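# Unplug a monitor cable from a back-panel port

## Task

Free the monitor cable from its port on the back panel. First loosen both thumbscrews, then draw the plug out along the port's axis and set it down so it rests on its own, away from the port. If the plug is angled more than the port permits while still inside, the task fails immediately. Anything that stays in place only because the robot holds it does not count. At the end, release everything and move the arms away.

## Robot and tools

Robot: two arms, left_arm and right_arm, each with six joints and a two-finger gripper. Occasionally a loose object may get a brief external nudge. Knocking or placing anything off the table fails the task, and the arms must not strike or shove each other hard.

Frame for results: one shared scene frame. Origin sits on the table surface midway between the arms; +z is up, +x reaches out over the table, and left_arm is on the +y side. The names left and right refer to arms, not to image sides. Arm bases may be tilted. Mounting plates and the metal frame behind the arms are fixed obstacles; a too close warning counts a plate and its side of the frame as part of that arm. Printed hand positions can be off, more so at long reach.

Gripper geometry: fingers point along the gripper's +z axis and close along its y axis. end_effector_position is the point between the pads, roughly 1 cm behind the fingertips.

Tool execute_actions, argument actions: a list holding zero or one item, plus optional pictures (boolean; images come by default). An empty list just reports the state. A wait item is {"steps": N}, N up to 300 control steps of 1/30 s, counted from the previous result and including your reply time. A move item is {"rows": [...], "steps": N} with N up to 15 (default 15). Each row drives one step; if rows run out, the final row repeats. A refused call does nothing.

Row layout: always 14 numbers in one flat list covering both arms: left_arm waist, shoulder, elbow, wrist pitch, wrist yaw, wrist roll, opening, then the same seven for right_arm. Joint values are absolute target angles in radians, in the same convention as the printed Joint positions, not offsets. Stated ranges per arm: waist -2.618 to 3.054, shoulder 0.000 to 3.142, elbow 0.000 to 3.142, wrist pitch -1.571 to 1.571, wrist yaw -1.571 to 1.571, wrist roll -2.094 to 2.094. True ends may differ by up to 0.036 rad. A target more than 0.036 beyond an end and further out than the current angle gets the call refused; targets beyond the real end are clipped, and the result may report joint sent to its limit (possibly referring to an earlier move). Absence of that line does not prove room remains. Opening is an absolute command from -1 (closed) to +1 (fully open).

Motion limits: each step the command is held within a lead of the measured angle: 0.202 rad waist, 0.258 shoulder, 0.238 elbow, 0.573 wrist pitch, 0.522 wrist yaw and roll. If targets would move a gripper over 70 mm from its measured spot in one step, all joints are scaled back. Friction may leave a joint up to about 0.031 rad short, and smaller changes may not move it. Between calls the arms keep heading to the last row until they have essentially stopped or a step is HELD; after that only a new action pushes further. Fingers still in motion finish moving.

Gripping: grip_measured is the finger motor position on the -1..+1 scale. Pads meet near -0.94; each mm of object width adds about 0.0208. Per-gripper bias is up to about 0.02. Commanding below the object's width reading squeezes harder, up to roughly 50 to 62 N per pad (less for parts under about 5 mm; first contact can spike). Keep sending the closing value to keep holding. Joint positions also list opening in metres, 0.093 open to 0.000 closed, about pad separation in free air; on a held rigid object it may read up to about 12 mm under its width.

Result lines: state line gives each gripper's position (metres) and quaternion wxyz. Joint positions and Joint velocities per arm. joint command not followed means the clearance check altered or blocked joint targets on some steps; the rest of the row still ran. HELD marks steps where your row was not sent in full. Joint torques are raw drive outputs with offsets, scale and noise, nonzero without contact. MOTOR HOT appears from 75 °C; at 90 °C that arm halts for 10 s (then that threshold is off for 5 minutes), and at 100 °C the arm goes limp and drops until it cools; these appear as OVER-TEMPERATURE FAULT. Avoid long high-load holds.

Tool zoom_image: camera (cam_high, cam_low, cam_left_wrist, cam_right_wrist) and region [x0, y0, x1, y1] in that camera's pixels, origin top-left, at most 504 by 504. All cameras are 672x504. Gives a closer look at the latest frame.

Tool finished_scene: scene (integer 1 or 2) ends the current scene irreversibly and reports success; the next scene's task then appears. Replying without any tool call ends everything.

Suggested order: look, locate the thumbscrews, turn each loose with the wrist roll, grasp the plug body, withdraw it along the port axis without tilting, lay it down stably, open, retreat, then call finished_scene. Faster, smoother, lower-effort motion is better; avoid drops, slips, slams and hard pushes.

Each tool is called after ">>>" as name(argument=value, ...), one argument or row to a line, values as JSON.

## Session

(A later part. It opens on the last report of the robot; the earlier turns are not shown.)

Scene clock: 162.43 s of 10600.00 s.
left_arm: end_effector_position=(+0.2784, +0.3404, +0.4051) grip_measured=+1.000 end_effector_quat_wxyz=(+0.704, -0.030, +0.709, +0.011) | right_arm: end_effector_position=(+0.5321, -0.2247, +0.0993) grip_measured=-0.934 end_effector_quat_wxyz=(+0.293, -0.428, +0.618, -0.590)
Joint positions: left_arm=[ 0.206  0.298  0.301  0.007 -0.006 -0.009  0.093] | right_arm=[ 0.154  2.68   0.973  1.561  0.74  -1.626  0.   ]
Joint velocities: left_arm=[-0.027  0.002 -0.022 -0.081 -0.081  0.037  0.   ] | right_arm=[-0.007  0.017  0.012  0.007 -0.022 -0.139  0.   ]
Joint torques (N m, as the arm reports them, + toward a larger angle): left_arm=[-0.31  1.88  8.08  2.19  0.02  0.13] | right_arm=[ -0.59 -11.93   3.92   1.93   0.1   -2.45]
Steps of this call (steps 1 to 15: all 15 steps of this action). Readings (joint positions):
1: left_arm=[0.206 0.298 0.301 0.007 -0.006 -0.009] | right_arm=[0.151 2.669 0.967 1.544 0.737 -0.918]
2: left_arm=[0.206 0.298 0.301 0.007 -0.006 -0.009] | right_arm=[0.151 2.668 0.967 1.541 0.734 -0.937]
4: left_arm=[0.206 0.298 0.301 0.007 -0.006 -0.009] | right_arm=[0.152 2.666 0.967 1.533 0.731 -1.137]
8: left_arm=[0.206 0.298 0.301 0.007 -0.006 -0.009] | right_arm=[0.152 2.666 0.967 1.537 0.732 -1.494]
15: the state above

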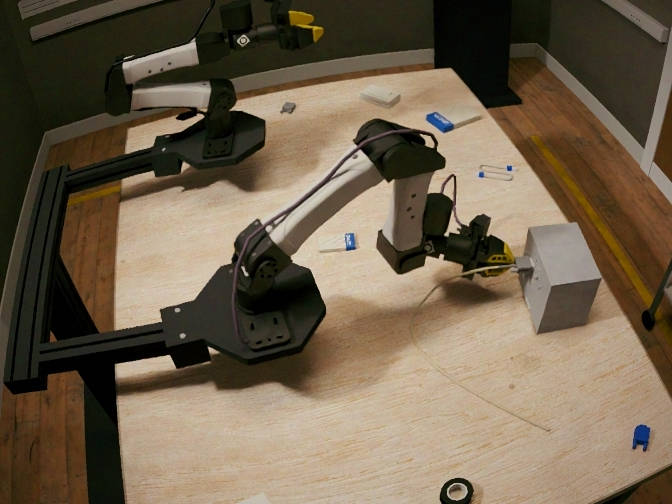

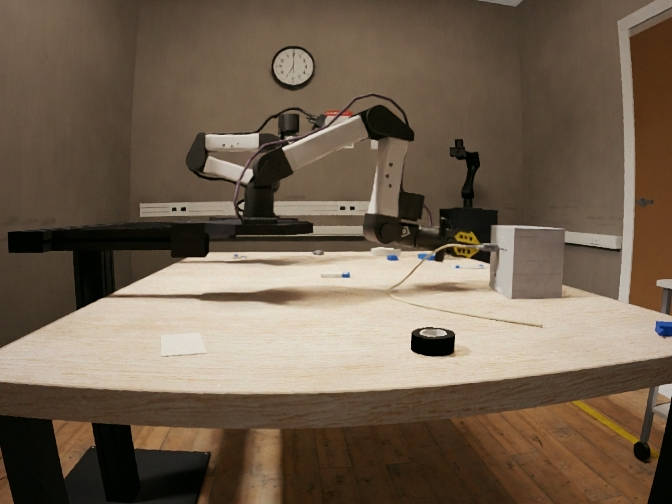

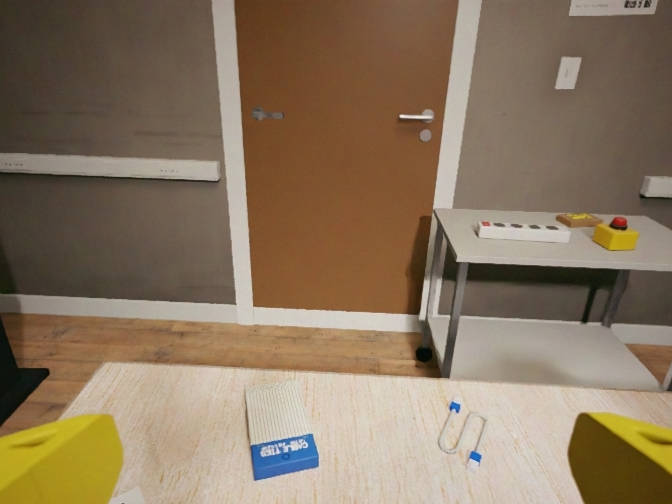

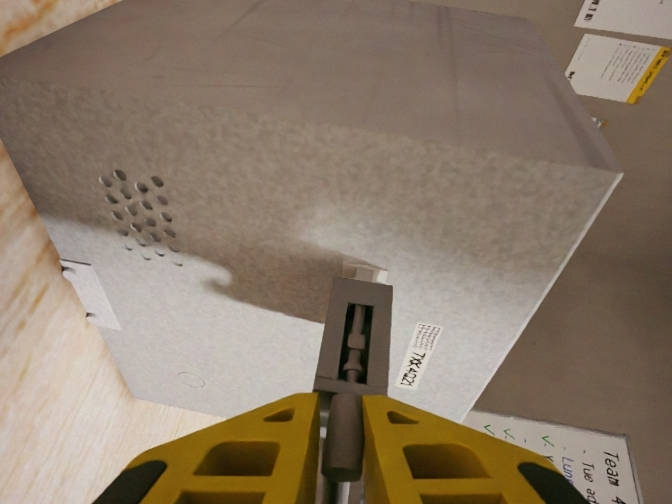

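Releasing and switching to the rubbing pose above the screws.

>>> execute_actions(
  actions=[
    {"rows":[[0.2,0.3,0.3,0,0,0,1,0.155,2.655,0.975,1.55,0.74,-1.6,-0.5],[0.2,0.3,0.3,0,0,0,1,0.155,2.655,0.975,1.55,0.74,-1.6,-0.5],[0.2,0.3,0.3,0,0,0,1,0.155,2.655,0.975,1.55,0.74,-1.45,-0.5],[0.2,0.3,0.3,0,0,0,1,0.26,2.655,0.975,1.55,0.74,-1.45,-0.5]],"steps":11},
  ],
  pictures=false,
)

>>> execute_actions(
  actions=[
    {"rows":[[0.2,0.3,0.3,0,0,0,1,0.26,1.9,0.85,1.2,0.74,-0.5,0.1]]},
  ],
  pictures=false,
)

>>> execute_actions(
  actions=[
    {"rows":[[0.2,0.3,0.3,0,0,0,1,-0.085,1.9,1.05,0.075,0.05,0.12,0.1]]},
  ],
  pictures=false,
)

>>> execute_actions(
  actions=[
    {"steps":15},
  ],
  pictures=false,
)

>>> execute_actions(
  actions=[
    {"rows":[[0.2,0.3,0.3,0,0,0,1,-0.085,1.96,1.08,0.075,0.05,0.12,0.1],[0.2,0.3,0.3,0,0,0,1,-0.085,2.0,1.1,0.075,0.05,0.12,0.1],[0.2,0.3,0.3,0,0,0,1,-0.085,2.04,1.11,0.075,0.05,0.12,0.1],[0.2,0.3,0.3,0,0,0,1,-0.085,2.08,1.13,0.075,0.05,0.12,0.1],[0.2,0.3,0.3,0,0,0,1,-0.085,2.11,1.14,0.075,0.05,0.12,0.1],[0.2,0.3,0.3,0,0,0,1,-0.085,2.14,1.16,0.075,0.05,0.12,0.1],[0.2,0.3,0.3,0,0,0,1,-0.085,2.16,1.17,0.075,0.05,0.12,0.1],[0.2,0.3,0.3,0,0,0,1,-0.085,2.18,1.175,0.075,0.05,0.12,0.1]]},
  ],
  pictures=false,
)

>>> execute_actions(
  actions=[
    {"rows":[[0.2,0.3,0.3,0,0,0,1,-0.13,2.18,1.175,0.075,0.14,0.12,-0.18]]},
  ],
)

Scene clock: 172.33 s of 10600.00 s.
left_arm: end_effector_position=(+0.2784, +0.3404, +0.4051) grip_measured=+1.000 end_effector_quat_wxyz=(+0.704, -0.030, +0.709, +0.011) | right_arm: end_effector_position=(+0.5301, -0.1648, +0.1033) grip_measured=-0.502 end_effector_quat_wxyz=(+0.371, -0.420, +0.623, -0.545)
Joint positions: left_arm=[ 0.206  0.298  0.301  0.007 -0.006 -0.009  0.093] | right_arm=[ 0.274  2.669  0.975  1.547  0.737 -1.481  0.021]
Joint velocities: left_arm=[ 0.007 -0.002 -0.007  0.007 -0.066 -0.007  0.   ] | right_arm=[-0.012 -0.022  0.002 -0.022 -0.022  0.168 -0.   ]
Joint torques (N m, as the arm reports them, + toward a larger angle): left_arm=[-0.38  1.75  8.2   2.15  0.04  0.12] | right_arm=[ -1.42 -11.11   3.92   2.02   0.23   0.11]
Steps of this call (steps 1 to 30: the robot went on to your last target; steps 31 to 90: nothing new was sent; then 6.53 s passed at rest; steps 91 to 101: all 11 steps of this action). Readings (joint positions):
91: left_arm=[0.206 0.298 0.301 0.007 -0.006 -0.009] | right_arm=[0.156 2.683 0.975 1.558 0.735 -1.619]
92: left_arm=[0.206 0.298 0.301 0.007 -0.006 -0.009] | right_arm=[0.157 2.683 0.975 1.551 0.734 -1.617]
94: left_arm=[0.206 0.298 0.301 0.007 -0.006 -0.009] | right_arm=[0.167 2.681 0.975 1.547 0.738 -1.564]
98: left_arm=[0.206 0.298 0.301 0.007 -0.006 -0.009] | right_arm=[0.252 2.671 0.975 1.547 0.740 -1.501]
101: the state above

Scene clock: 172.83 s of 10600.00 s.
left_arm: end_effector_position=(+0.2784, +0.3404, +0.4051) grip_measured=+1.000 end_effector_quat_wxyz=(+0.704, -0.030, +0.709, +0.011) | right_arm: end_effector_position=(+0.5255, -0.1783, +0.3908) grip_measured=+0.098 end_effector_quat_wxyz=(+0.703, +0.003, +0.646, -0.296)
Joint positions: left_arm=[ 0.206  0.298  0.301  0.007 -0.006 -0.009  0.093] | right_arm=[ 0.265  1.865  0.86   1.259  0.737 -0.58   0.05 ]
Joint velocities: left_arm=[ 0.012 -0.032 -0.007 -0.051 -0.022 -0.037  0.   ] | right_arm=[ 0.002  0.002  0.012  0.022 -0.022  0.432  0.   ]
Joint torques (N m, as the arm reports them, + toward a larger angle): left_arm=[-0.37  1.79  8.24  2.14  0.04  0.15] | right_arm=[-0.41 -5.61  7.04  1.15  0.05 -0.05]
Steps of this call (steps 1 to 15: all 15 steps of this action). Readings (joint positions):
1: left_arm=[0.206 0.298 0.301 0.007 -0.006 -0.009] | right_arm=[0.273 2.631 0.950 1.480 0.734 -1.394]
2: left_arm=[0.206 0.298 0.301 0.007 -0.006 -0.009] | right_arm=[0.271 2.566 0.902 1.396 0.734 -1.297]
4: left_arm=[0.206 0.298 0.301 0.007 -0.006 -0.009] | right_arm=[0.267 2.421 0.851 1.297 0.737 -1.113]
8: left_arm=[0.206 0.298 0.301 0.007 -0.006 -0.009] | right_arm=[0.265 2.150 0.849 1.246 0.737 -0.842]
15: the state above

Scene clock: 173.33 s of 10600.00 s.
left_arm: end_effector_position=(+0.2784, +0.3404, +0.4051) grip_measured=+1.000 end_effector_quat_wxyz=(+0.704, -0.030, +0.709, +0.011) | right_arm: end_effector_position=(+0.5398, -0.2505, +0.2129) grip_measured=+0.099 end_effector_quat_wxyz=(+0.424, +0.060, +0.904, -0.024)
Joint positions: left_arm=[ 0.206  0.298  0.301  0.007 -0.006 -0.009  0.093] | right_arm=[-0.091  1.898  1.04   0.177  0.103  0.07   0.05 ]
Joint velocities: left_arm=[ 0.002 -0.012 -0.002 -0.007 -0.051 -0.022  0.   ] | right_arm=[ 0.051  0.017  0.007 -0.784 -0.344  0.256  0.001]
Joint torques (N m, as the arm reports them, + toward a larger angle): left_arm=[-0.29  1.81  8.11  2.15  0.05  0.12] | right_arm=[ 0.19 -8.86  9.55  2.08  0.15 -0.02]
Steps of this call (steps 1 to 15: all 15 steps of this action). Readings (joint positions):
1: left_arm=[0.206 0.298 0.301 0.007 -0.006 -0.009] | right_arm=[0.243 1.865 0.885 1.189 0.662 -0.500]
2: left_arm=[0.206 0.298 0.301 0.007 -0.006 -0.009] | right_arm=[0.200 1.877 0.938 1.082 0.561 -0.411]
4: left_arm=[0.206 0.298 0.301 0.007 -0.006 -0.009] | right_arm=[0.091 1.889 1.012 0.902 0.400 -0.258]
8: left_arm=[0.206 0.298 0.301 0.007 -0.006 -0.009] | right_arm=[-0.074 1.889 1.040 0.596 0.249 -0.081]
15: the state above

Scene clock: 173.83 s of 10600.00 s.
left_arm: end_effector_position=(+0.2784, +0.3404, +0.4051) grip_measured=+1.000 end_effector_quat_wxyz=(+0.704, -0.030, +0.709, +0.011) | right_arm: end_effector_position=(+0.5244, -0.2418, +0.1954) grip_measured=+0.099 end_effector_quat_wxyz=(+0.379, +0.068, +0.923, +0.003)
Joint positions: left_arm=[ 0.206  0.298  0.301  0.007 -0.006 -0.009  0.093] | right_arm=[-0.089  1.898  1.04   0.08   0.059  0.112  0.05 ]
Joint velocities: left_arm=[ 0.007  0.007 -0.012 -0.037 -0.022  0.037  0.   ] | right_arm=[-0.012  0.007 -0.017 -0.037 -0.007  0.037  0.   ]
Joint torques (N m, as the arm reports them, + toward a larger angle): left_arm=[-0.33  1.74  8.07  2.17  0.05  0.13] | right_arm=[ 0.37 -8.53  9.71  1.76 -0.03 -0.08]
Steps of this call (steps 1 to 15: the robot went on to your last target). Readings (joint positions):
1: left_arm=[0.206 0.298 0.301 0.007 -0.006 -0.009] | right_arm=[-0.090 1.898 1.040 0.153 0.093 0.079]
2: left_arm=[0.206 0.298 0.301 0.007 -0.006 -0.009] | right_arm=[-0.089 1.898 1.040 0.135 0.085 0.086]
4: left_arm=[0.206 0.298 0.301 0.007 -0.006 -0.009] | right_arm=[-0.089 1.898 1.040 0.113 0.075 0.096]
8: left_arm=[0.206 0.298 0.301 0.007 -0.006 -0.009] | right_arm=[-0.089 1.898 1.040 0.090 0.065 0.106]
15: the state above

Scene clock: 174.33 s of 10600.00 s.
left_arm: end_effector_position=(+0.2784, +0.3404, +0.4051) grip_measured=+1.000 end_effector_quat_wxyz=(+0.704, -0.030, +0.709, +0.011) | right_arm: end_effector_position=(+0.5251, -0.2395, +0.0936) grip_measured=+0.099 end_effector_quat_wxyz=(+0.284, +0.067, +0.956, -0.002)
Joint positions: left_arm=[ 0.206  0.298  0.301  0.007 -0.006 -0.009  0.093] | right_arm=[-0.089  2.195  1.155  0.061  0.058  0.114  0.05 ]
Joint velocities: left_arm=[-0.012 -0.012  0.002 -0.007  0.066 -0.051  0.   ] | right_arm=[ 0.017 -0.022  0.037  0.051  0.051 -0.022 -0.001]
Joint torques (N m, as the arm reports them, + toward a larger angle): left_arm=[-0.32  1.76  8.22  2.15  0.06  0.14] | right_arm=[  0.21 -11.52   8.85   1.62   0.05   0.03]
Steps of this call (steps 1 to 15: all 15 steps of this action). Readings (joint positions):
1: left_arm=[0.206 0.298 0.301 0.007 -0.006 -0.009] | right_arm=[-0.089 1.904 1.045 0.078 0.059 0.112]
2: left_arm=[0.206 0.298 0.301 0.007 -0.006 -0.009] | right_arm=[-0.089 1.921 1.059 0.078 0.059 0.113]
4: left_arm=[0.206 0.298 0.301 0.007 -0.006 -0.009] | right_arm=[-0.089 1.981 1.097 0.085 0.059 0.113]
8: left_arm=[0.206 0.298 0.301 0.007 -0.006 -0.009] | right_arm=[-0.089 2.128 1.151 0.089 0.058 0.113]
15: the state above

Scene clock: 174.83 s of 10600.00 s.
left_arm: end_effector_position=(+0.2784, +0.3404, +0.4051) grip_measured=+1.000 end_effector_quat_wxyz=(+0.704, -0.030, +0.709, +0.011) | right_arm: end_effector_position=(+0.5262, -0.2419, +0.0947) grip_measured=-0.177 end_effector_quat_wxyz=(+0.286, +0.069, +0.956, -0.002)
Joint positions: left_arm=[ 0.206  0.298  0.301  0.007 -0.006 -0.009  0.093] | right_arm=[-0.095  2.194  1.157  0.063  0.055  0.114  0.037]
Joint velocities: left_arm=[-0.012  0.002 -0.012 -0.022 -0.007 -0.022  0.   ] | right_arm=[ 0.022  0.017  0.002 -0.066  0.007  0.007  0.001]
Joint torques (N m, as the arm reports them, + toward a larger angle): left_arm=[-0.32  1.81  8.17  2.17  0.07  0.13] | right_arm=[ -3.59 -11.21   8.94   1.64   1.14   0.07]
Steps of this call (steps 1 to 15: all 15 steps of this action). Readings (joint positions):
1: left_arm=[0.206 0.298 0.301 0.007 -0.006 -0.009] | right_arm=[-0.092 2.195 1.157 0.062 0.066 0.114]
2: left_arm=[0.206 0.298 0.301 0.007 -0.006 -0.009] | right_arm=[-0.095 2.194 1.157 0.062 0.061 0.114]
4: left_arm=[0.206 0.298 0.301 0.007 -0.006 -0.009] | right_arm=[-0.095 2.194 1.157 0.063 0.056 0.114]
8: left_arm=[0.206 0.298 0.301 0.007 -0.006 -0.009] | right_arm=[-0.095 2.194 1.157 0.063 0.055 0.114]
15: the state above

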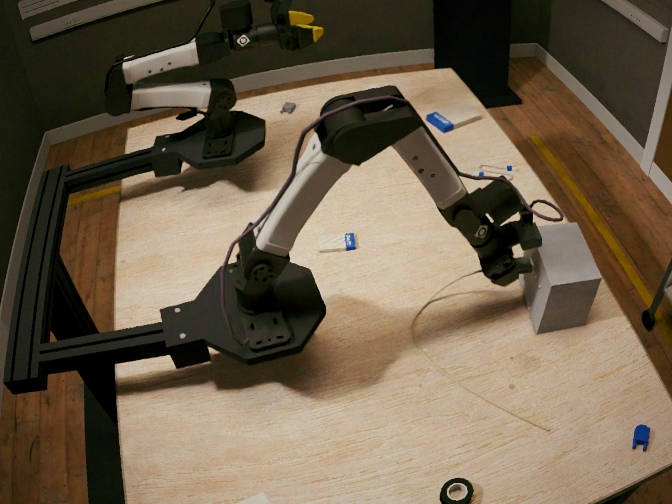

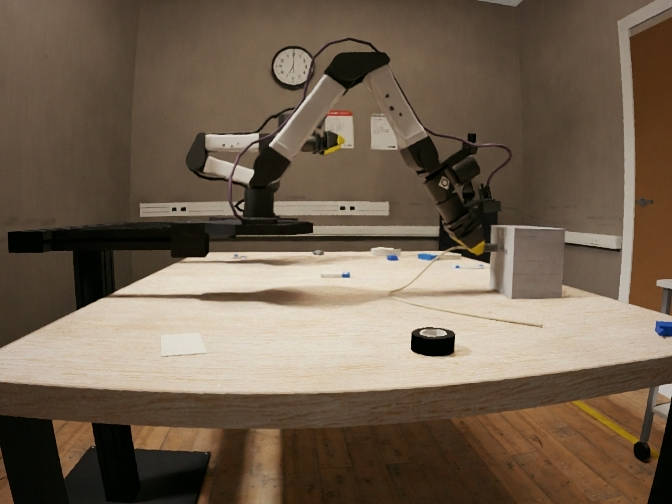

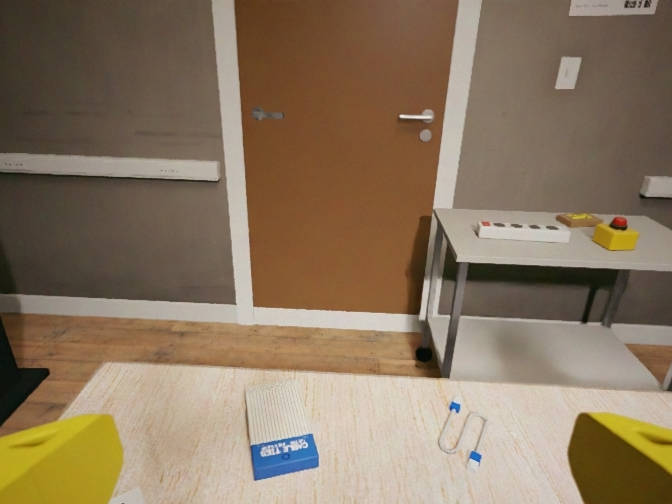

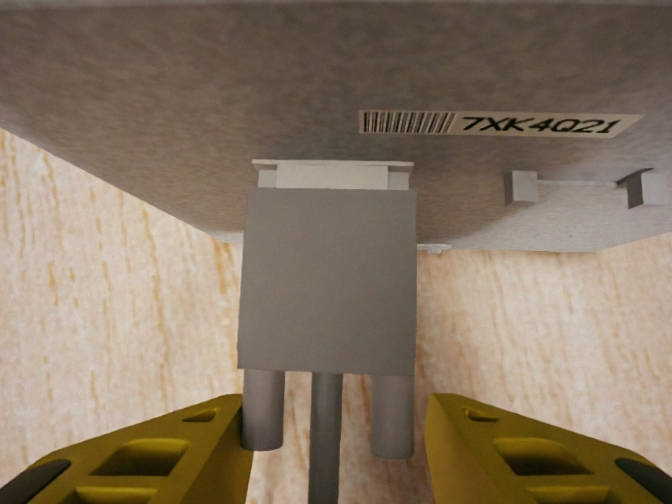

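>>> execute_actions(
  actions=[
    {"rows":[[0.2,0.3,0.3,0,0,0,1,-0.13,2.265,1.21,0.075,0.14,0.12,-0.18]],"steps":12},
  ],
  pictures=false,
)

>>> execute_actions(
  actions=[
    {"rows":[[0.2,0.3,0.3,0,0,0,1,-0.04,2.265,1.21,0.075,-0.04,0.12,-0.18]],"steps":8},
  ],
  pictures=false,
)

>>> execute_actions(
  actions=[
    {"rows":[[0.2,0.3,0.3,0,0,0,1,-0.04,2.17,1.15,0.075,-0.04,0.12,-0.18]],"steps":12},
  ],
)

Scene clock: 179.30 s of 10600.00 s.
left_arm: end_effector_position=(+0.2784, +0.3404, +0.4051) grip_measured=+1.000 end_effector_quat_wxyz=(+0.704, -0.030, +0.709, +0.011) | right_arm: end_effector_position=(+0.5335, -0.2420, +0.0843) grip_measured=-0.178 end_effector_quat_wxyz=(+0.285, +0.069, +0.956, -0.003)
Joint positions: left_arm=[ 0.206  0.298  0.301  0.007 -0.006 -0.009  0.093] | right_arm=[-0.095  2.243  1.195  0.07   0.056  0.114  0.037]
Joint velocities: left_arm=[ 0.002  0.002  0.007 -0.007  0.007  0.066  0.   ] | right_arm=[-0.017 -0.002 -0.012 -0.022  0.022  0.022 -0.   ]
Joint torques (N m, as the arm reports them, + toward a larger angle): left_arm=[-0.35  1.7   8.14  2.16  0.08  0.12] | right_arm=[-3.58 -8.96  8.88  1.5   1.16  0.05]
Steps of this call (steps 1 to 15: the robot went on to your last target; steps 16 to 90: nothing new was sent; then 1.07 s passed at rest; steps 91 to 102: all 12 steps of this action). Readings (joint positions):
91: left_arm=[0.206 0.298 0.301 0.007 -0.006 -0.009] | right_arm=[-0.095 2.202 1.164 0.059 0.055 0.114]
92: left_arm=[0.206 0.298 0.301 0.007 -0.006 -0.009] | right_arm=[-0.095 2.214 1.176 0.059 0.055 0.114]
94: left_arm=[0.206 0.298 0.301 0.007 -0.006 -0.009] | right_arm=[-0.095 2.236 1.191 0.065 0.056 0.114]
98: left_arm=[0.206 0.298 0.301 0.007 -0.006 -0.009] | right_arm=[-0.095 2.243 1.195 0.070 0.056 0.114]
102: the state above

Scene clock: 179.57 s of 10600.00 s.
left_arm: end_effector_position=(+0.2784, +0.3404, +0.4051) grip_measured=+1.000 end_effector_quat_wxyz=(+0.704, -0.030, +0.709, +0.011) | right_arm: end_effector_position=(+0.5338, -0.2335, +0.0837) grip_measured=-0.178 end_effector_quat_wxyz=(+0.285, +0.063, +0.957, +0.003)
Joint positions: left_arm=[ 0.206  0.298  0.301  0.007 -0.006 -0.009  0.093] | right_arm=[-0.08   2.246  1.195  0.073  0.05   0.117  0.037]
Joint velocities: left_arm=[-0.007 -0.012  0.007  0.007  0.022 -0.007  0.   ] | right_arm=[-0.007  0.007  0.002  0.007  0.051  0.022 -0.001]
Joint torques (N m, as the arm reports them, + toward a larger angle): left_arm=[-0.38  1.84  8.14  2.19  0.06  0.12] | right_arm=[ 3.75 -9.32  8.67  1.57 -0.89 -0.03]
Steps of this call (steps 1 to 8: all 8 steps of this action). Readings (joint positions):
1: left_arm=[0.206 0.298 0.301 0.007 -0.006 -0.009] | right_arm=[-0.090 2.243 1.195 0.070 0.044 0.114]
2: left_arm=[0.206 0.298 0.301 0.007 -0.006 -0.009] | right_arm=[-0.082 2.244 1.195 0.071 0.040 0.115]
4: left_arm=[0.206 0.298 0.301 0.007 -0.006 -0.009] | right_arm=[-0.080 2.246 1.195 0.073 0.050 0.116]
8: the state above

Scene clock: 179.97 s of 10600.00 s.
left_arm: end_effector_position=(+0.2784, +0.3404, +0.4051) grip_measured=+1.000 end_effector_quat_wxyz=(+0.704, -0.030, +0.709, +0.011) | right_arm: end_effector_position=(+0.5279, -0.2333, +0.0944) grip_measured=-0.178 end_effector_quat_wxyz=(+0.288, +0.063, +0.956, +0.005)
Joint positions: left_arm=[ 0.206  0.298  0.301  0.007 -0.006 -0.009  0.093] | right_arm=[-0.08   2.199  1.161  0.066  0.047  0.119  0.037]
Joint velocities: left_arm=[-0.007  0.017 -0.002 -0.037 -0.022  0.007  0.   ] | right_arm=[-0.012  0.012 -0.007 -0.037  0.037  0.037  0.   ]
Joint torques (N m, as the arm reports them, + toward a larger angle): left_arm=[-0.38  1.82  8.25  2.17  0.04  0.11] | right_arm=[  3.83 -12.38   6.59   1.61  -0.85  -0.06]
Steps of this call (steps 1 to 12: all 12 steps of this action). Readings (joint positions):
1: left_arm=[0.206 0.298 0.301 0.007 -0.006 -0.009] | right_arm=[-0.080 2.238 1.189 0.076 0.050 0.117]
2: left_arm=[0.206 0.298 0.301 0.007 -0.006 -0.009] | right_arm=[-0.080 2.226 1.179 0.076 0.050 0.118]
4: left_arm=[0.206 0.298 0.301 0.007 -0.006 -0.009] | right_arm=[-0.080 2.206 1.165 0.069 0.048 0.118]
8: left_arm=[0.206 0.298 0.301 0.007 -0.006 -0.009] | right_arm=[-0.080 2.199 1.161 0.066 0.047 0.119]
12: the state above

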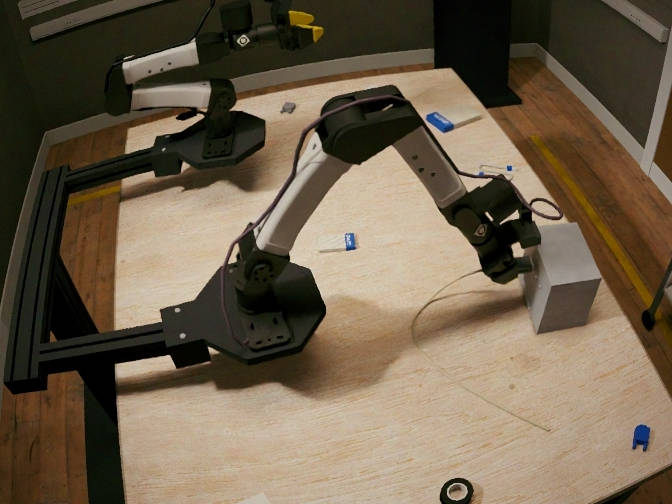

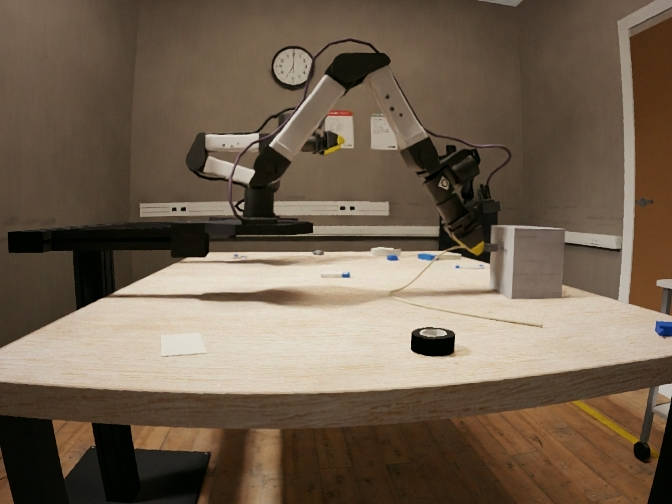

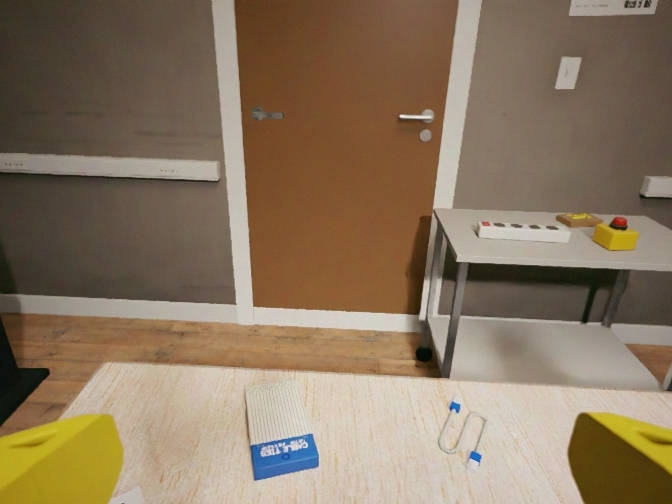

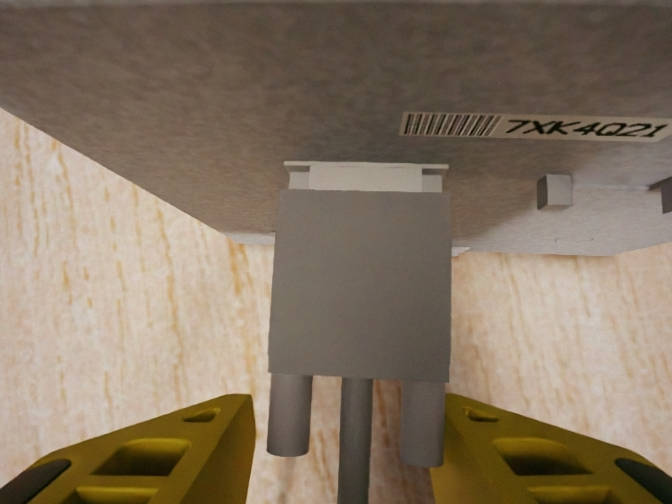

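>>> execute_actions(
  actions=[
    {"rows":[[0.2,0.3,0.3,0,0,0,1,-0.13,2.19,1.16,0.075,0.14,0.12,-0.18],[0.2,0.3,0.3,0,0,0,1,-0.13,2.19,1.16,0.075,0.14,0.12,-0.18],[0.2,0.3,0.3,0,0,0,1,-0.13,2.19,1.16,0.075,0.14,0.12,-0.18],[0.2,0.3,0.3,0,0,0,1,-0.13,2.29,1.215,0.075,0.14,0.12,-0.18]],"steps":12},
  ],
  pictures=false,
)

>>> execute_actions(
  actions=[
    {"rows":[[0.2,0.3,0.3,0,0,0,1,-0.04,2.27,1.205,0.075,-0.04,0.12,-0.18],[0.2,0.3,0.3,0,0,0,1,-0.04,2.27,1.205,0.075,-0.04,0.12,-0.18],[0.2,0.3,0.3,0,0,0,1,-0.04,2.27,1.205,0.075,-0.04,0.12,-0.18],[0.2,0.3,0.3,0,0,0,1,-0.04,2.155,1.145,0.075,-0.04,0.12,-0.18]],"steps":12},
  ],
  pictures=false,
)

>>> execute_actions(
  actions=[
    {"rows":[[0.2,0.3,0.3,0,0,0,1,-0.13,2.18,1.16,0.075,0.14,0.12,-0.18],[0.2,0.3,0.3,0,0,0,1,-0.13,2.18,1.16,0.075,0.14,0.12,-0.18],[0.2,0.3,0.3,0,0,0,1,-0.13,2.18,1.16,0.075,0.14,0.12,-0.18],[0.2,0.3,0.3,0,0,0,1,-0.13,2.29,1.215,0.075,0.14,0.12,-0.18]],"steps":12},
  ],
  pictures=false,
)

>>> execute_actions(
  actions=[
    {"rows":[[0.2,0.3,0.3,0,0,0,1,-0.04,2.27,1.205,0.075,-0.04,0.12,-0.18],[0.2,0.3,0.3,0,0,0,1,-0.04,2.27,1.205,0.075,-0.04,0.12,-0.18],[0.2,0.3,0.3,0,0,0,1,-0.04,2.27,1.205,0.075,-0.04,0.12,-0.18],[0.2,0.3,0.3,0,0,0,1,-0.04,2.155,1.145,0.075,-0.04,0.12,-0.18]],"steps":12},
  ],
)

Scene clock: 190.63 s of 10600.00 s.
left_arm: end_effector_position=(+0.2784, +0.3404, +0.4051) grip_measured=+1.000 end_effector_quat_wxyz=(+0.704, -0.030, +0.709, +0.011) | right_arm: end_effector_position=(+0.5359, -0.2420, +0.0781) grip_measured=-0.178 end_effector_quat_wxyz=(+0.285, +0.072, +0.956, -0.002)
Joint positions: left_arm=[ 0.206  0.298  0.301  0.007 -0.006 -0.009  0.093] | right_arm=[-0.095  2.267  1.204  0.085  0.057  0.119  0.037]
Joint velocities: left_arm=[ 0.017 -0.022  0.002  0.007 -0.022 -0.037  0.   ] | right_arm=[-0.012 -0.012 -0.017 -0.037 -0.037 -0.022 -0.   ]
Joint torques (N m, as the arm reports them, + toward a larger angle): left_arm=[-0.36  1.86  8.2   2.15  0.08  0.14] | right_arm=[-3.77 -9.18  8.24  1.48  1.21  0.02]
Steps of this call (steps 1 to 15: the robot went on to your last target; steps 16 to 90: nothing new was sent; then 7.27 s passed at rest; steps 91 to 102: all 12 steps of this action). Readings (joint positions):
91: left_arm=[0.206 0.298 0.301 0.007 -0.006 -0.009] | right_arm=[-0.086 2.199 1.161 0.066 0.060 0.119]
92: left_arm=[0.206 0.298 0.301 0.007 -0.006 -0.009] | right_arm=[-0.092 2.199 1.161 0.065 0.065 0.119]
94: left_arm=[0.206 0.298 0.301 0.007 -0.006 -0.009] | right_arm=[-0.095 2.208 1.169 0.063 0.056 0.119]
98: left_arm=[0.206 0.298 0.301 0.007 -0.006 -0.009] | right_arm=[-0.095 2.262 1.204 0.080 0.057 0.119]
102: the state above

Scene clock: 191.03 s of 10600.00 s.
left_arm: end_effector_position=(+0.2784, +0.3404, +0.4051) grip_measured=+1.000 end_effector_quat_wxyz=(+0.704, -0.030, +0.709, +0.011) | right_arm: end_effector_position=(+0.5251, -0.2326, +0.0974) grip_measured=-0.178 end_effector_quat_wxyz=(+0.286, +0.063, +0.956, +0.006)
Joint positions: left_arm=[ 0.206  0.298  0.301  0.007 -0.006 -0.009  0.093] | right_arm=[-0.079  2.184  1.153  0.056  0.046  0.12   0.037]
Joint velocities: left_arm=[ 0.007 -0.007  0.007 -0.081  0.022 -0.081  0.   ] | right_arm=[ 0.002 -0.017 -0.007  0.022  0.022 -0.022 -0.   ]
Joint torques (N m, as the arm reports them, + toward a larger angle): left_arm=[-0.3   1.8   8.21  2.19  0.07  0.13] | right_arm=[  3.45 -12.21   6.97   1.59  -0.94  -0.09]
Steps of this call (steps 1 to 12: all 12 steps of this action). Readings (joint positions):
1: left_arm=[0.206 0.298 0.301 0.007 -0.006 -0.009] | right_arm=[-0.090 2.267 1.204 0.085 0.045 0.119]
2: left_arm=[0.206 0.298 0.301 0.007 -0.006 -0.009] | right_arm=[-0.082 2.267 1.204 0.085 0.039 0.119]
4: left_arm=[0.206 0.298 0.301 0.007 -0.006 -0.009] | right_arm=[-0.080 2.256 1.195 0.087 0.048 0.119]
8: left_arm=[0.206 0.298 0.301 0.007 -0.006 -0.009] | right_arm=[-0.079 2.189 1.153 0.061 0.046 0.120]
12: the state above

Scene clock: 191.43 s of 10600.00 s.
left_arm: end_effector_position=(+0.2784, +0.3404, +0.4051) grip_measured=+1.000 end_effector_quat_wxyz=(+0.704, -0.030, +0.709, +0.011) | right_arm: end_effector_position=(+0.5352, -0.2420, +0.0772) grip_measured=-0.178 end_effector_quat_wxyz=(+0.284, +0.073, +0.956, -0.001)
Joint positions: left_arm=[ 0.206  0.298  0.301  0.007 -0.006 -0.009  0.093] | right_arm=[-0.096  2.268  1.204  0.084  0.055  0.12   0.037]
Joint velocities: left_arm=[-0.002 -0.007 -0.002  0.022  0.066  0.022  0.   ] | right_arm=[ 0.007  0.002 -0.012 -0.051 -0.007 -0.007 -0.   ]
Joint torques (N m, as the arm reports them, + toward a larger angle): left_arm=[-0.25  1.76  8.16  2.16  0.06  0.13] | right_arm=[-3.37 -9.22  8.38  1.44  1.14 -0.07]
Steps of this call (steps 1 to 12: all 12 steps of this action). Readings (joint positions):
1: left_arm=[0.206 0.298 0.301 0.007 -0.006 -0.009] | right_arm=[-0.085 2.184 1.153 0.056 0.059 0.120]
2: left_arm=[0.206 0.298 0.301 0.007 -0.006 -0.009] | right_arm=[-0.092 2.184 1.153 0.055 0.064 0.120]
4: left_arm=[0.206 0.298 0.301 0.007 -0.006 -0.009] | right_arm=[-0.095 2.195 1.162 0.053 0.054 0.120]
8: left_arm=[0.206 0.298 0.301 0.007 -0.006 -0.009] | right_arm=[-0.096 2.262 1.204 0.077 0.055 0.120]
12: the state above

Scene clock: 191.83 s of 10600.00 s.
left_arm: end_effector_position=(+0.2784, +0.3404, +0.4051) grip_measured=+1.000 end_effector_quat_wxyz=(+0.704, -0.030, +0.709, +0.011) | right_arm: end_effector_position=(+0.5253, -0.2325, +0.0979) grip_measured=-0.178 end_effector_quat_wxyz=(+0.286, +0.064, +0.956, +0.006)
Joint positions: left_arm=[ 0.206  0.298  0.301  0.007 -0.006 -0.009  0.093] | right_arm=[-0.079  2.183  1.153  0.056  0.045  0.121  0.037]
Joint velocities: left_arm=[-0.002  0.002  0.017 -0.051  0.022 -0.037  0.   ] | right_arm=[-0.012 -0.022  0.007 -0.007 -0.007  0.037 -0.   ]
Joint torques (N m, as the arm reports them, + toward a larger angle): left_arm=[-0.25  1.72  8.06  2.14  0.06  0.11] | right_arm=[  3.94 -12.41   6.92   1.73  -0.87  -0.09]
Steps of this call (steps 1 to 12: all 12 steps of this action). Readings (joint positions):
1: left_arm=[0.206 0.298 0.301 0.007 -0.006 -0.009] | right_arm=[-0.090 2.268 1.204 0.084 0.043 0.120]
2: left_arm=[0.206 0.298 0.301 0.007 -0.006 -0.009] | right_arm=[-0.083 2.268 1.204 0.084 0.037 0.120]
4: left_arm=[0.206 0.298 0.301 0.007 -0.006 -0.009] | right_arm=[-0.079 2.257 1.195 0.086 0.047 0.120]
8: left_arm=[0.206 0.298 0.301 0.007 -0.006 -0.009] | right_arm=[-0.079 2.188 1.154 0.061 0.045 0.121]
12: the state above

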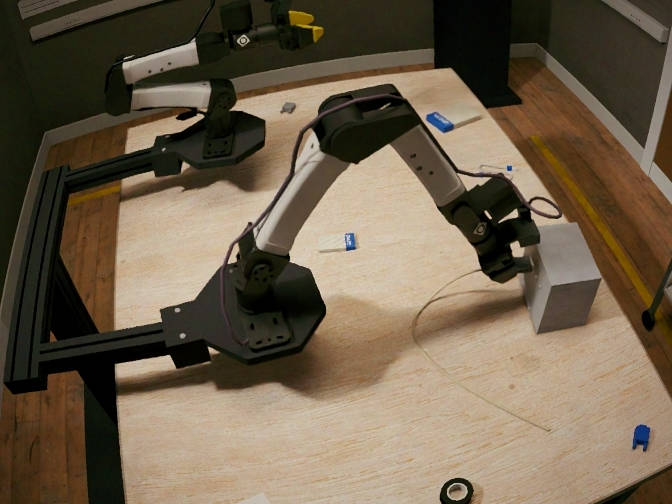

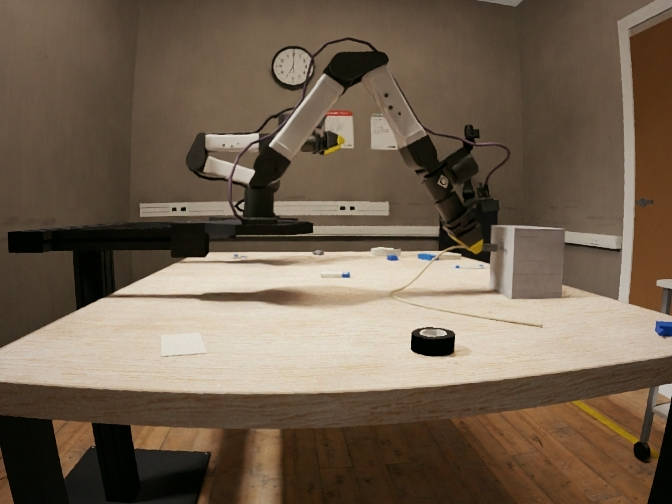

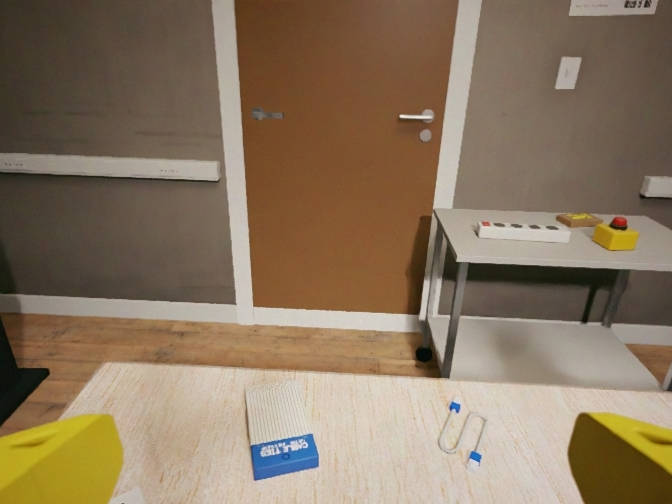

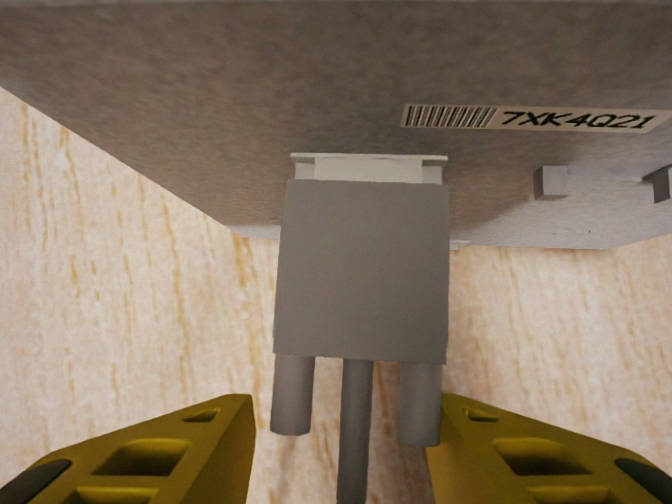

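>>> execute_actions(
  actions=[
    {"rows":[[0.2,0.3,0.3,0,0,0,1,-0.175,2.18,1.17,0.075,0.23,0.12,-0.18],[0.2,0.3,0.3,0,0,0,1,-0.175,2.18,1.17,0.075,0.23,0.12,-0.18],[0.2,0.3,0.3,0,0,0,1,-0.175,2.2,1.17,0.075,0.23,0.12,-0.18],[0.2,0.3,0.3,0,0,0,1,-0.175,2.21,1.17,0.05,0.23,0.12,-0.18],[0.2,0.3,0.3,0,0,0,1,-0.175,2.22,1.175,0.05,0.23,0.12,-0.18],[0.2,0.3,0.3,0,0,0,1,-0.175,2.23,1.18,0.05,0.23,0.12,-0.18],[0.2,0.3,0.3,0,0,0,1,-0.175,2.24,1.184,0.05,0.23,0.12,-0.18],[0.2,0.3,0.3,0,0,0,1,-0.175,2.25,1.188,0.05,0.23,0.12,-0.18],[0.2,0.3,0.3,0,0,0,1,-0.175,2.26,1.192,0.05,0.23,0.12,-0.18],[0.2,0.3,0.3,0,0,0,1,-0.175,2.27,1.196,0.05,0.23,0.12,-0.18],[0.2,0.3,0.3,0,0,0,1,-0.175,2.28,1.2,0.05,0.23,0.12,-0.18],[0.2,0.3,0.3,0,0,0,1,-0.175,2.29,1.205,0.05,0.23,0.12,-0.18]]},
  ],
  pictures=false,
)

>>> execute_actions(
  actions=[
    {"steps":10},
  ],
  pictures=false,
)

Scene clock: 198.60 s of 10600.00 s.
left_arm: end_effector_position=(+0.2784, +0.3404, +0.4051) grip_measured=+1.000 end_effector_quat_wxyz=(+0.704, -0.030, +0.709, +0.011) | right_arm: end_effector_position=(+0.5314, -0.2436, +0.0834) grip_measured=-0.178 end_effector_quat_wxyz=(+0.279, +0.073, +0.957, +0.001)
Joint positions: left_arm=[ 0.206  0.298  0.301  0.007 -0.006 -0.009  0.093] | right_arm=[-0.102  2.242  1.196  0.057  0.048  0.118  0.037]
Joint velocities: left_arm=[-0.012 -0.012 -0.002  0.051 -0.007  0.037  0.   ] | right_arm=[ 0.007  0.056  0.022  0.066 -0.022 -0.022 -0.001]
Joint torques (N m, as the arm reports them, + toward a larger angle): left_arm=[-0.28  1.72  8.17  2.16  0.07  0.14] | right_arm=[-7.29 -7.49  8.19  1.34  2.31 -0.05]
Steps of this call (steps 1 to 15: the robot went on to your last target; steps 16 to 90: nothing new was sent; then 3.27 s passed at rest; steps 91 to 105: all 15 steps of this action). Readings (joint positions):
91: left_arm=[0.206 0.298 0.301 0.007 -0.006 -0.009] | right_arm=[-0.088 2.183 1.153 0.056 0.068 0.120]
92: left_arm=[0.206 0.298 0.301 0.007 -0.006 -0.009] | right_arm=[-0.099 2.183 1.153 0.054 0.060 0.120]
94: left_arm=[0.206 0.298 0.301 0.007 -0.006 -0.009] | right_arm=[-0.101 2.186 1.153 0.055 0.050 0.119]
98: left_arm=[0.206 0.298 0.301 0.007 -0.006 -0.009] | right_arm=[-0.101 2.197 1.164 0.048 0.048 0.119]
105: the state above

Scene clock: 198.93 s of 10600.00 s.
left_arm: end_effector_position=(+0.2784, +0.3404, +0.4051) grip_measured=+1.000 end_effector_quat_wxyz=(+0.704, -0.030, +0.709, +0.011) | right_arm: end_effector_position=(+0.5317, -0.2437, +0.0831) grip_measured=-0.178 end_effector_quat_wxyz=(+0.280, +0.073, +0.957, +0.001)
Joint positions: left_arm=[ 0.206  0.298  0.301  0.007 -0.006 -0.009  0.093] | right_arm=[-0.102  2.243  1.196  0.059  0.048  0.118  0.037]
Joint velocities: left_arm=[-0.007  0.012 -0.017 -0.081 -0.051  0.022  0.   ] | right_arm=[-0.002  0.007 -0.002 -0.022 -0.037 -0.081 -0.   ]
Joint torques (N m, as the arm reports them, + toward a larger angle): left_arm=[-0.31  1.75  8.24  2.17  0.06  0.11] | right_arm=[-7.24 -7.55  8.35  1.39  2.32 -0.04]
Steps of this call (steps 1 to 10: the robot went on to your last target). Readings (joint positions):
1: left_arm=[0.206 0.298 0.301 0.007 -0.006 -0.009] | right_arm=[-0.102 2.243 1.196 0.058 0.048 0.118]
2: left_arm=[0.206 0.298 0.301 0.007 -0.006 -0.009] | right_arm=[-0.102 2.243 1.196 0.059 0.048 0.118]
4: left_arm=[0.206 0.298 0.301 0.007 -0.006 -0.009] | right_arm=[-0.102 2.243 1.196 0.059 0.048 0.118]
8: left_arm=[0.206 0.298 0.301 0.007 -0.006 -0.009] | right_arm=[-0.102 2.243 1.196 0.059 0.048 0.118]
10: the state above

>>> execute_actions(
  actions=[
    {"rows":[[0.2,0.3,0.3,0,0,0,1,-0.09,2.23,1.19,0.05,0.05,0.12,0.4],[0.2,0.3,0.3,0,0,0,1,-0.09,2.23,1.19,0.05,0.05,0.12,0.4],[0.2,0.3,0.3,0,0,0,1,-0.09,2.23,1.19,0.05,0.05,0.12,0.4],[0.2,0.3,0.3,0,0,0,1,-0.09,2.0,1.05,0.1,0,0.14,0.4],[0.2,0.3,0.3,0,0,0,1,-0.09,1.9,1.0,0.2,0,0.14,0.4],[0.2,0.3,0.3,0,0,0,1,-0.09,1.8,0.8,0.5,0,0.14,0.4]],"steps":13},
  ],
  pictures=false,
)

>>> execute_actions(
  actions=[
    {"rows":[[0.2,0.3,0.3,0,0,0,1,-0.36,2.0,0.7,1.555,-0.41,1.5,-0.5]]},
  ],
  pictures=false,
)

>>> execute_actions(
  actions=[
    {"rows":[[0.2,0.3,0.3,0,0,0,1,-0.36,2.45,0.75,1.555,-0.41,1.5,-0.5]]},
  ],
  pictures=false,
)

>>> execute_actions(
  actions=[
    {"rows":[[0.2,0.3,0.3,0,0,0,1,-0.36,2.5,0.78,1.555,-0.41,1.5,-0.5],[0.2,0.3,0.3,0,0,0,1,-0.36,2.53,0.8,1.555,-0.41,1.5,-0.5],[0.2,0.3,0.3,0,0,0,1,-0.36,2.56,0.82,1.555,-0.41,1.5,-0.5],[0.2,0.3,0.3,0,0,0,1,-0.36,2.59,0.85,1.555,-0.41,1.5,-0.5]]},
  ],
  pictures=false,
)

>>> execute_actions(
  actions=[
    {"rows":[[0.2,0.3,0.3,0,0,0,1,-0.33,2.59,0.85,1.555,-0.41,1.5,-0.5],[0.2,0.3,0.3,0,0,0,1,-0.31,2.59,0.85,1.555,-0.41,1.5,-0.5],[0.2,0.3,0.3,0,0,0,1,-0.29,2.59,0.85,1.555,-0.41,1.5,-0.5],[0.2,0.3,0.3,0,0,0,1,-0.277,2.59,0.85,1.555,-0.41,1.5,-0.5]]},
  ],
)

Scene clock: 207.53 s of 10600.00 s.
left_arm: end_effector_position=(+0.2784, +0.3404, +0.4051) grip_measured=+1.000 end_effector_quat_wxyz=(+0.704, -0.030, +0.709, +0.011) | right_arm: end_effector_position=(+0.5164, -0.2378, +0.2294) grip_measured=+0.399 end_effector_quat_wxyz=(+0.488, +0.069, +0.870, +0.033)
Joint positions: left_arm=[ 0.206  0.298  0.301  0.007 -0.006 -0.009  0.093] | right_arm=[-0.096  1.786  0.824  0.428  0.012  0.132  0.064]
Joint velocities: left_arm=[ 0.007  0.002 -0.007 -0.051  0.007 -0.022  0.   ] | right_arm=[-0.002 -0.017  0.012  0.828  0.007  0.007 -0.   ]
Joint torques (N m, as the arm reports them, + toward a larger angle): left_arm=[-0.31  1.71  8.26  2.18  0.05  0.13] | right_arm=[ 0.49 -6.7   6.15  1.64  0.05  0.02]
Steps of this call (steps 1 to 15: the robot went on to your last target; steps 16 to 90: nothing new was sent; then 5.17 s passed at rest; steps 91 to 103: all 13 steps of this action). Readings (joint positions):
91: left_arm=[0.206 0.298 0.301 0.007 -0.006 -0.009] | right_arm=[-0.097 2.241 1.196 0.059 0.044 0.118]
92: left_arm=[0.206 0.298 0.301 0.007 -0.006 -0.009] | right_arm=[-0.097 2.241 1.196 0.058 0.044 0.118]
94: left_arm=[0.206 0.298 0.301 0.007 -0.006 -0.009] | right_arm=[-0.096 2.214 1.167 0.071 0.038 0.120]
98: left_arm=[0.206 0.298 0.301 0.007 -0.006 -0.009] | right_arm=[-0.096 1.931 0.894 0.239 0.021 0.128]
103: the state above

Scene clock: 208.03 s of 10600.00 s.
left_arm: end_effector_position=(+0.2784, +0.3404, +0.4051) grip_measured=+1.000 end_effector_quat_wxyz=(+0.704, -0.030, +0.709, +0.011) | right_arm: end_effector_position=(+0.5220, -0.3033, +0.3182) grip_measured=-0.498 end_effector_quat_wxyz=(+0.573, +0.371, +0.538, +0.495)
Joint positions: left_arm=[ 0.206  0.298  0.301  0.007 -0.006 -0.009  0.093] | right_arm=[-0.363  2.007  0.698  1.482 -0.384  1.359  0.021]
Joint velocities: left_arm=[ 0.007  0.017 -0.017 -0.051 -0.037  0.081  0.   ] | right_arm=[-0.027 -0.002  0.007  0.564 -0.066  0.901 -0.   ]
Joint torques (N m, as the arm reports them, + toward a larger angle): left_arm=[-0.35  1.77  8.18  2.14  0.09  0.12] | right_arm=[-0.02 -8.65  7.    2.01  0.07 -0.06]
Steps of this call (steps 1 to 15: all 15 steps of this action). Readings (joint positions):
1: left_arm=[0.206 0.298 0.301 0.007 -0.006 -0.009] | right_arm=[-0.122 1.811 0.805 0.538 -0.066 0.214]
2: left_arm=[0.206 0.298 0.301 0.007 -0.006 -0.009] | right_arm=[-0.169 1.857 0.786 0.673 -0.148 0.313]
4: left_arm=[0.206 0.298 0.301 0.007 -0.006 -0.009] | right_arm=[-0.290 1.957 0.747 0.892 -0.241 0.513]
8: left_arm=[0.206 0.298 0.301 0.007 -0.006 -0.009] | right_arm=[-0.390 2.027 0.698 1.190 -0.307 0.883]
15: the state above

Scene clock: 208.53 s of 10600.00 s.
left_arm: end_effector_position=(+0.2784, +0.3404, +0.4051) grip_measured=+1.000 end_effector_quat_wxyz=(+0.704, -0.030, +0.709, +0.011) | right_arm: end_effector_position=(+0.5145, -0.2955, +0.1292) grip_measured=-0.498 end_effector_quat_wxyz=(+0.414, +0.513, +0.577, +0.483)
Joint positions: left_arm=[ 0.206  0.298  0.301  0.007 -0.006 -0.009  0.093] | right_arm=[-0.363  2.468  0.749  1.524 -0.401  1.49   0.021]
Joint velocities: left_arm=[-0.012  0.002  0.002 -0.037 -0.037 -0.051  0.   ] | right_arm=[ 0.012 -0.11  -0.017  0.11  -0.022  0.051 -0.   ]
Joint torques (N m, as the arm reports them, + toward a larger angle): left_arm=[-0.41  1.84  8.23  2.17  0.07  0.14] | right_arm=[  0.04 -10.22   3.8    2.23  -0.08  -0.07]
Steps of this call (steps 1 to 15: all 15 steps of this action). Readings (joint positions):
1: left_arm=[0.206 0.298 0.301 0.007 -0.006 -0.009] | right_arm=[-0.363 2.035 0.708 1.518 -0.388 1.384]
2: left_arm=[0.206 0.298 0.301 0.007 -0.006 -0.009] | right_arm=[-0.363 2.085 0.731 1.551 -0.390 1.400]
4: left_arm=[0.206 0.298 0.301 0.007 -0.006 -0.009] | right_arm=[-0.363 2.200 0.749 1.565 -0.390 1.424]
8: left_arm=[0.206 0.298 0.301 0.007 -0.006 -0.009] | right_arm=[-0.363 2.425 0.749 1.542 -0.395 1.464]
15: the state above

Scene clock: 209.03 s of 10600.00 s.
left_arm: end_effector_position=(+0.2784, +0.3404, +0.4051) grip_measured=+1.000 end_effector_quat_wxyz=(+0.704, -0.030, +0.709, +0.011) | right_arm: end_effector_position=(+0.5220, -0.2968, +0.0987) grip_measured=-0.498 end_effector_quat_wxyz=(+0.406, +0.519, +0.578, +0.482)
Joint positions: left_arm=[ 0.206  0.298  0.301  0.007 -0.006 -0.009  0.093] | right_arm=[-0.363  2.589  0.833  1.544 -0.403  1.496  0.021]
Joint velocities: left_arm=[-0.002  0.007 -0.007 -0.022 -0.007 -0.022  0.   ] | right_arm=[-0.002  0.002  0.002  0.037  0.022 -0.022 -0.   ]
Joint torques (N m, as the arm reports them, + toward a larger angle): left_arm=[-0.36  1.84  8.21  2.18  0.08  0.13] | right_arm=[ 0.11 -9.46  5.01  2.13  0.01 -0.11]
Steps of this call (steps 1 to 15: all 15 steps of this action). Readings (joint positions):
1: left_arm=[0.206 0.298 0.301 0.007 -0.006 -0.009] | right_arm=[-0.363 2.468 0.752 1.530 -0.401 1.491]
2: left_arm=[0.206 0.298 0.301 0.007 -0.006 -0.009] | right_arm=[-0.363 2.476 0.761 1.539 -0.402 1.492]
4: left_arm=[0.206 0.298 0.301 0.007 -0.006 -0.009] | right_arm=[-0.363 2.516 0.799 1.553 -0.403 1.493]
8: left_arm=[0.206 0.298 0.301 0.007 -0.006 -0.009] | right_arm=[-0.363 2.582 0.833 1.547 -0.403 1.495]
15: the state above

Scene clock: 209.53 s of 10600.00 s.
left_arm: end_effector_position=(+0.2784, +0.3404, +0.4051) grip_measured=+1.000 end_effector_quat_wxyz=(+0.704, -0.030, +0.709, +0.011) | right_arm: end_effector_position=(+0.5260, -0.2515, +0.0996) grip_measured=-0.498 end_effector_quat_wxyz=(+0.382, +0.490, +0.601, +0.502)
Joint positions: left_arm=[ 0.206  0.298  0.301  0.007 -0.006 -0.009  0.093] | right_arm=[-0.272  2.589  0.833  1.544 -0.409  1.496  0.021]
Joint velocities: left_arm=[-0.012 -0.002 -0.012 -0.037 -0.007  0.022  0.   ] | right_arm=[ 0.002  0.007 -0.007 -0.066  0.022 -0.007  0.001]
Joint torques (N m, as the arm reports them, + toward a larger angle): left_arm=[-0.27  1.72  8.04  2.17  0.07  0.11] | right_arm=[-1.   -9.52  4.94  2.24  0.08 -0.08]
Steps of this call (steps 1 to 15: all 15 steps of this action). Readings (joint positions):
1: left_arm=[0.206 0.298 0.301 0.007 -0.006 -0.009] | right_arm=[-0.361 2.589 0.833 1.544 -0.402 1.496]
2: left_arm=[0.206 0.298 0.301 0.007 -0.006 -0.009] | right_arm=[-0.354 2.589 0.833 1.544 -0.402 1.496]
4: left_arm=[0.206 0.298 0.301 0.007 -0.006 -0.009] | right_arm=[-0.324 2.589 0.833 1.544 -0.402 1.496]
8: left_arm=[0.206 0.298 0.301 0.007 -0.006 -0.009] | right_arm=[-0.272 2.589 0.833 1.544 -0.408 1.496]
15: the state above

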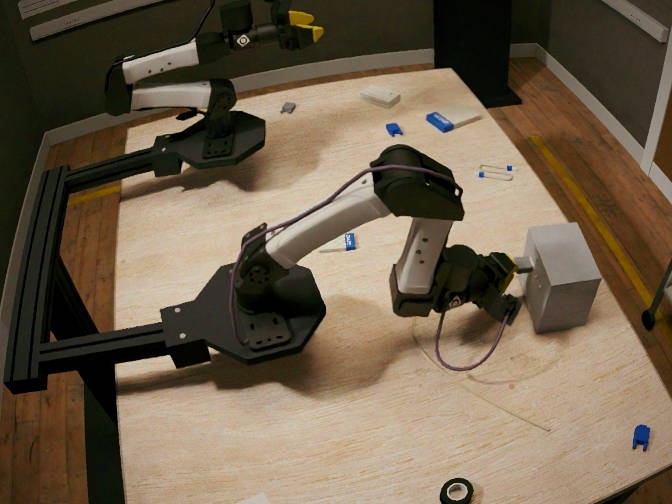

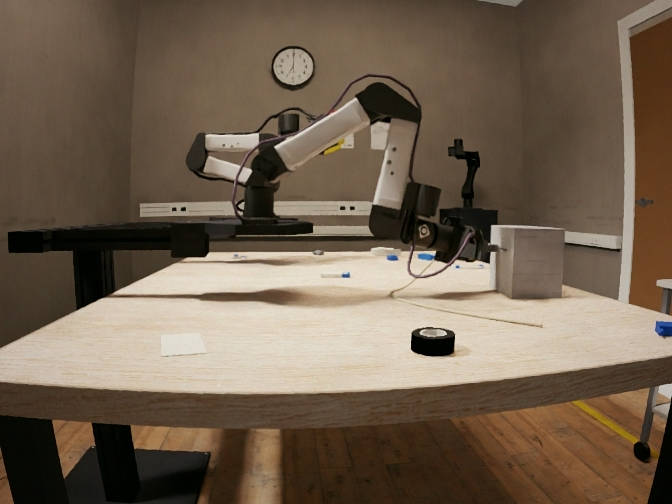

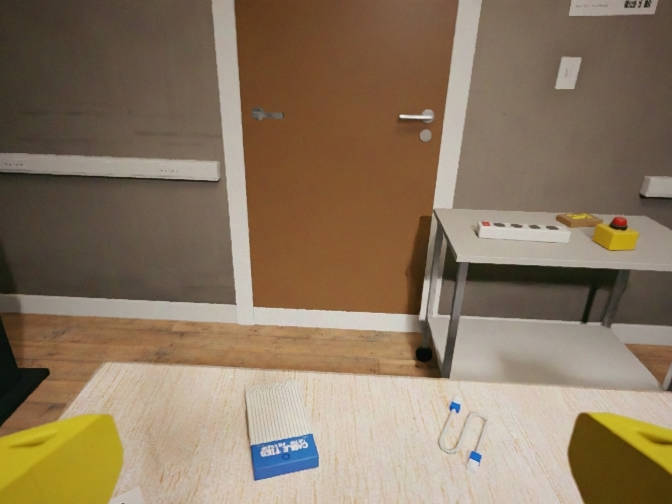

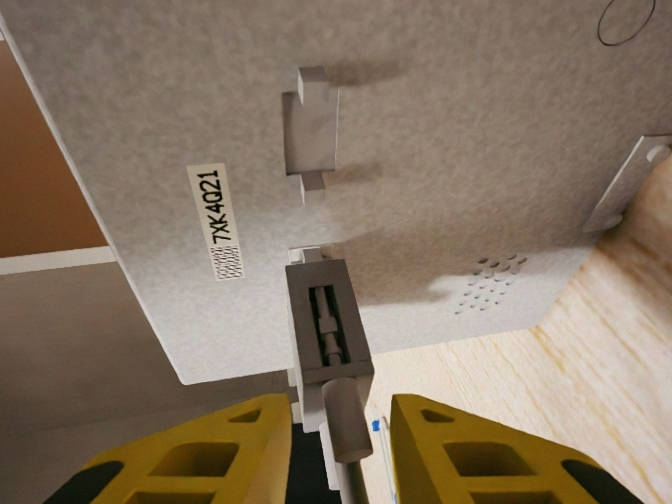

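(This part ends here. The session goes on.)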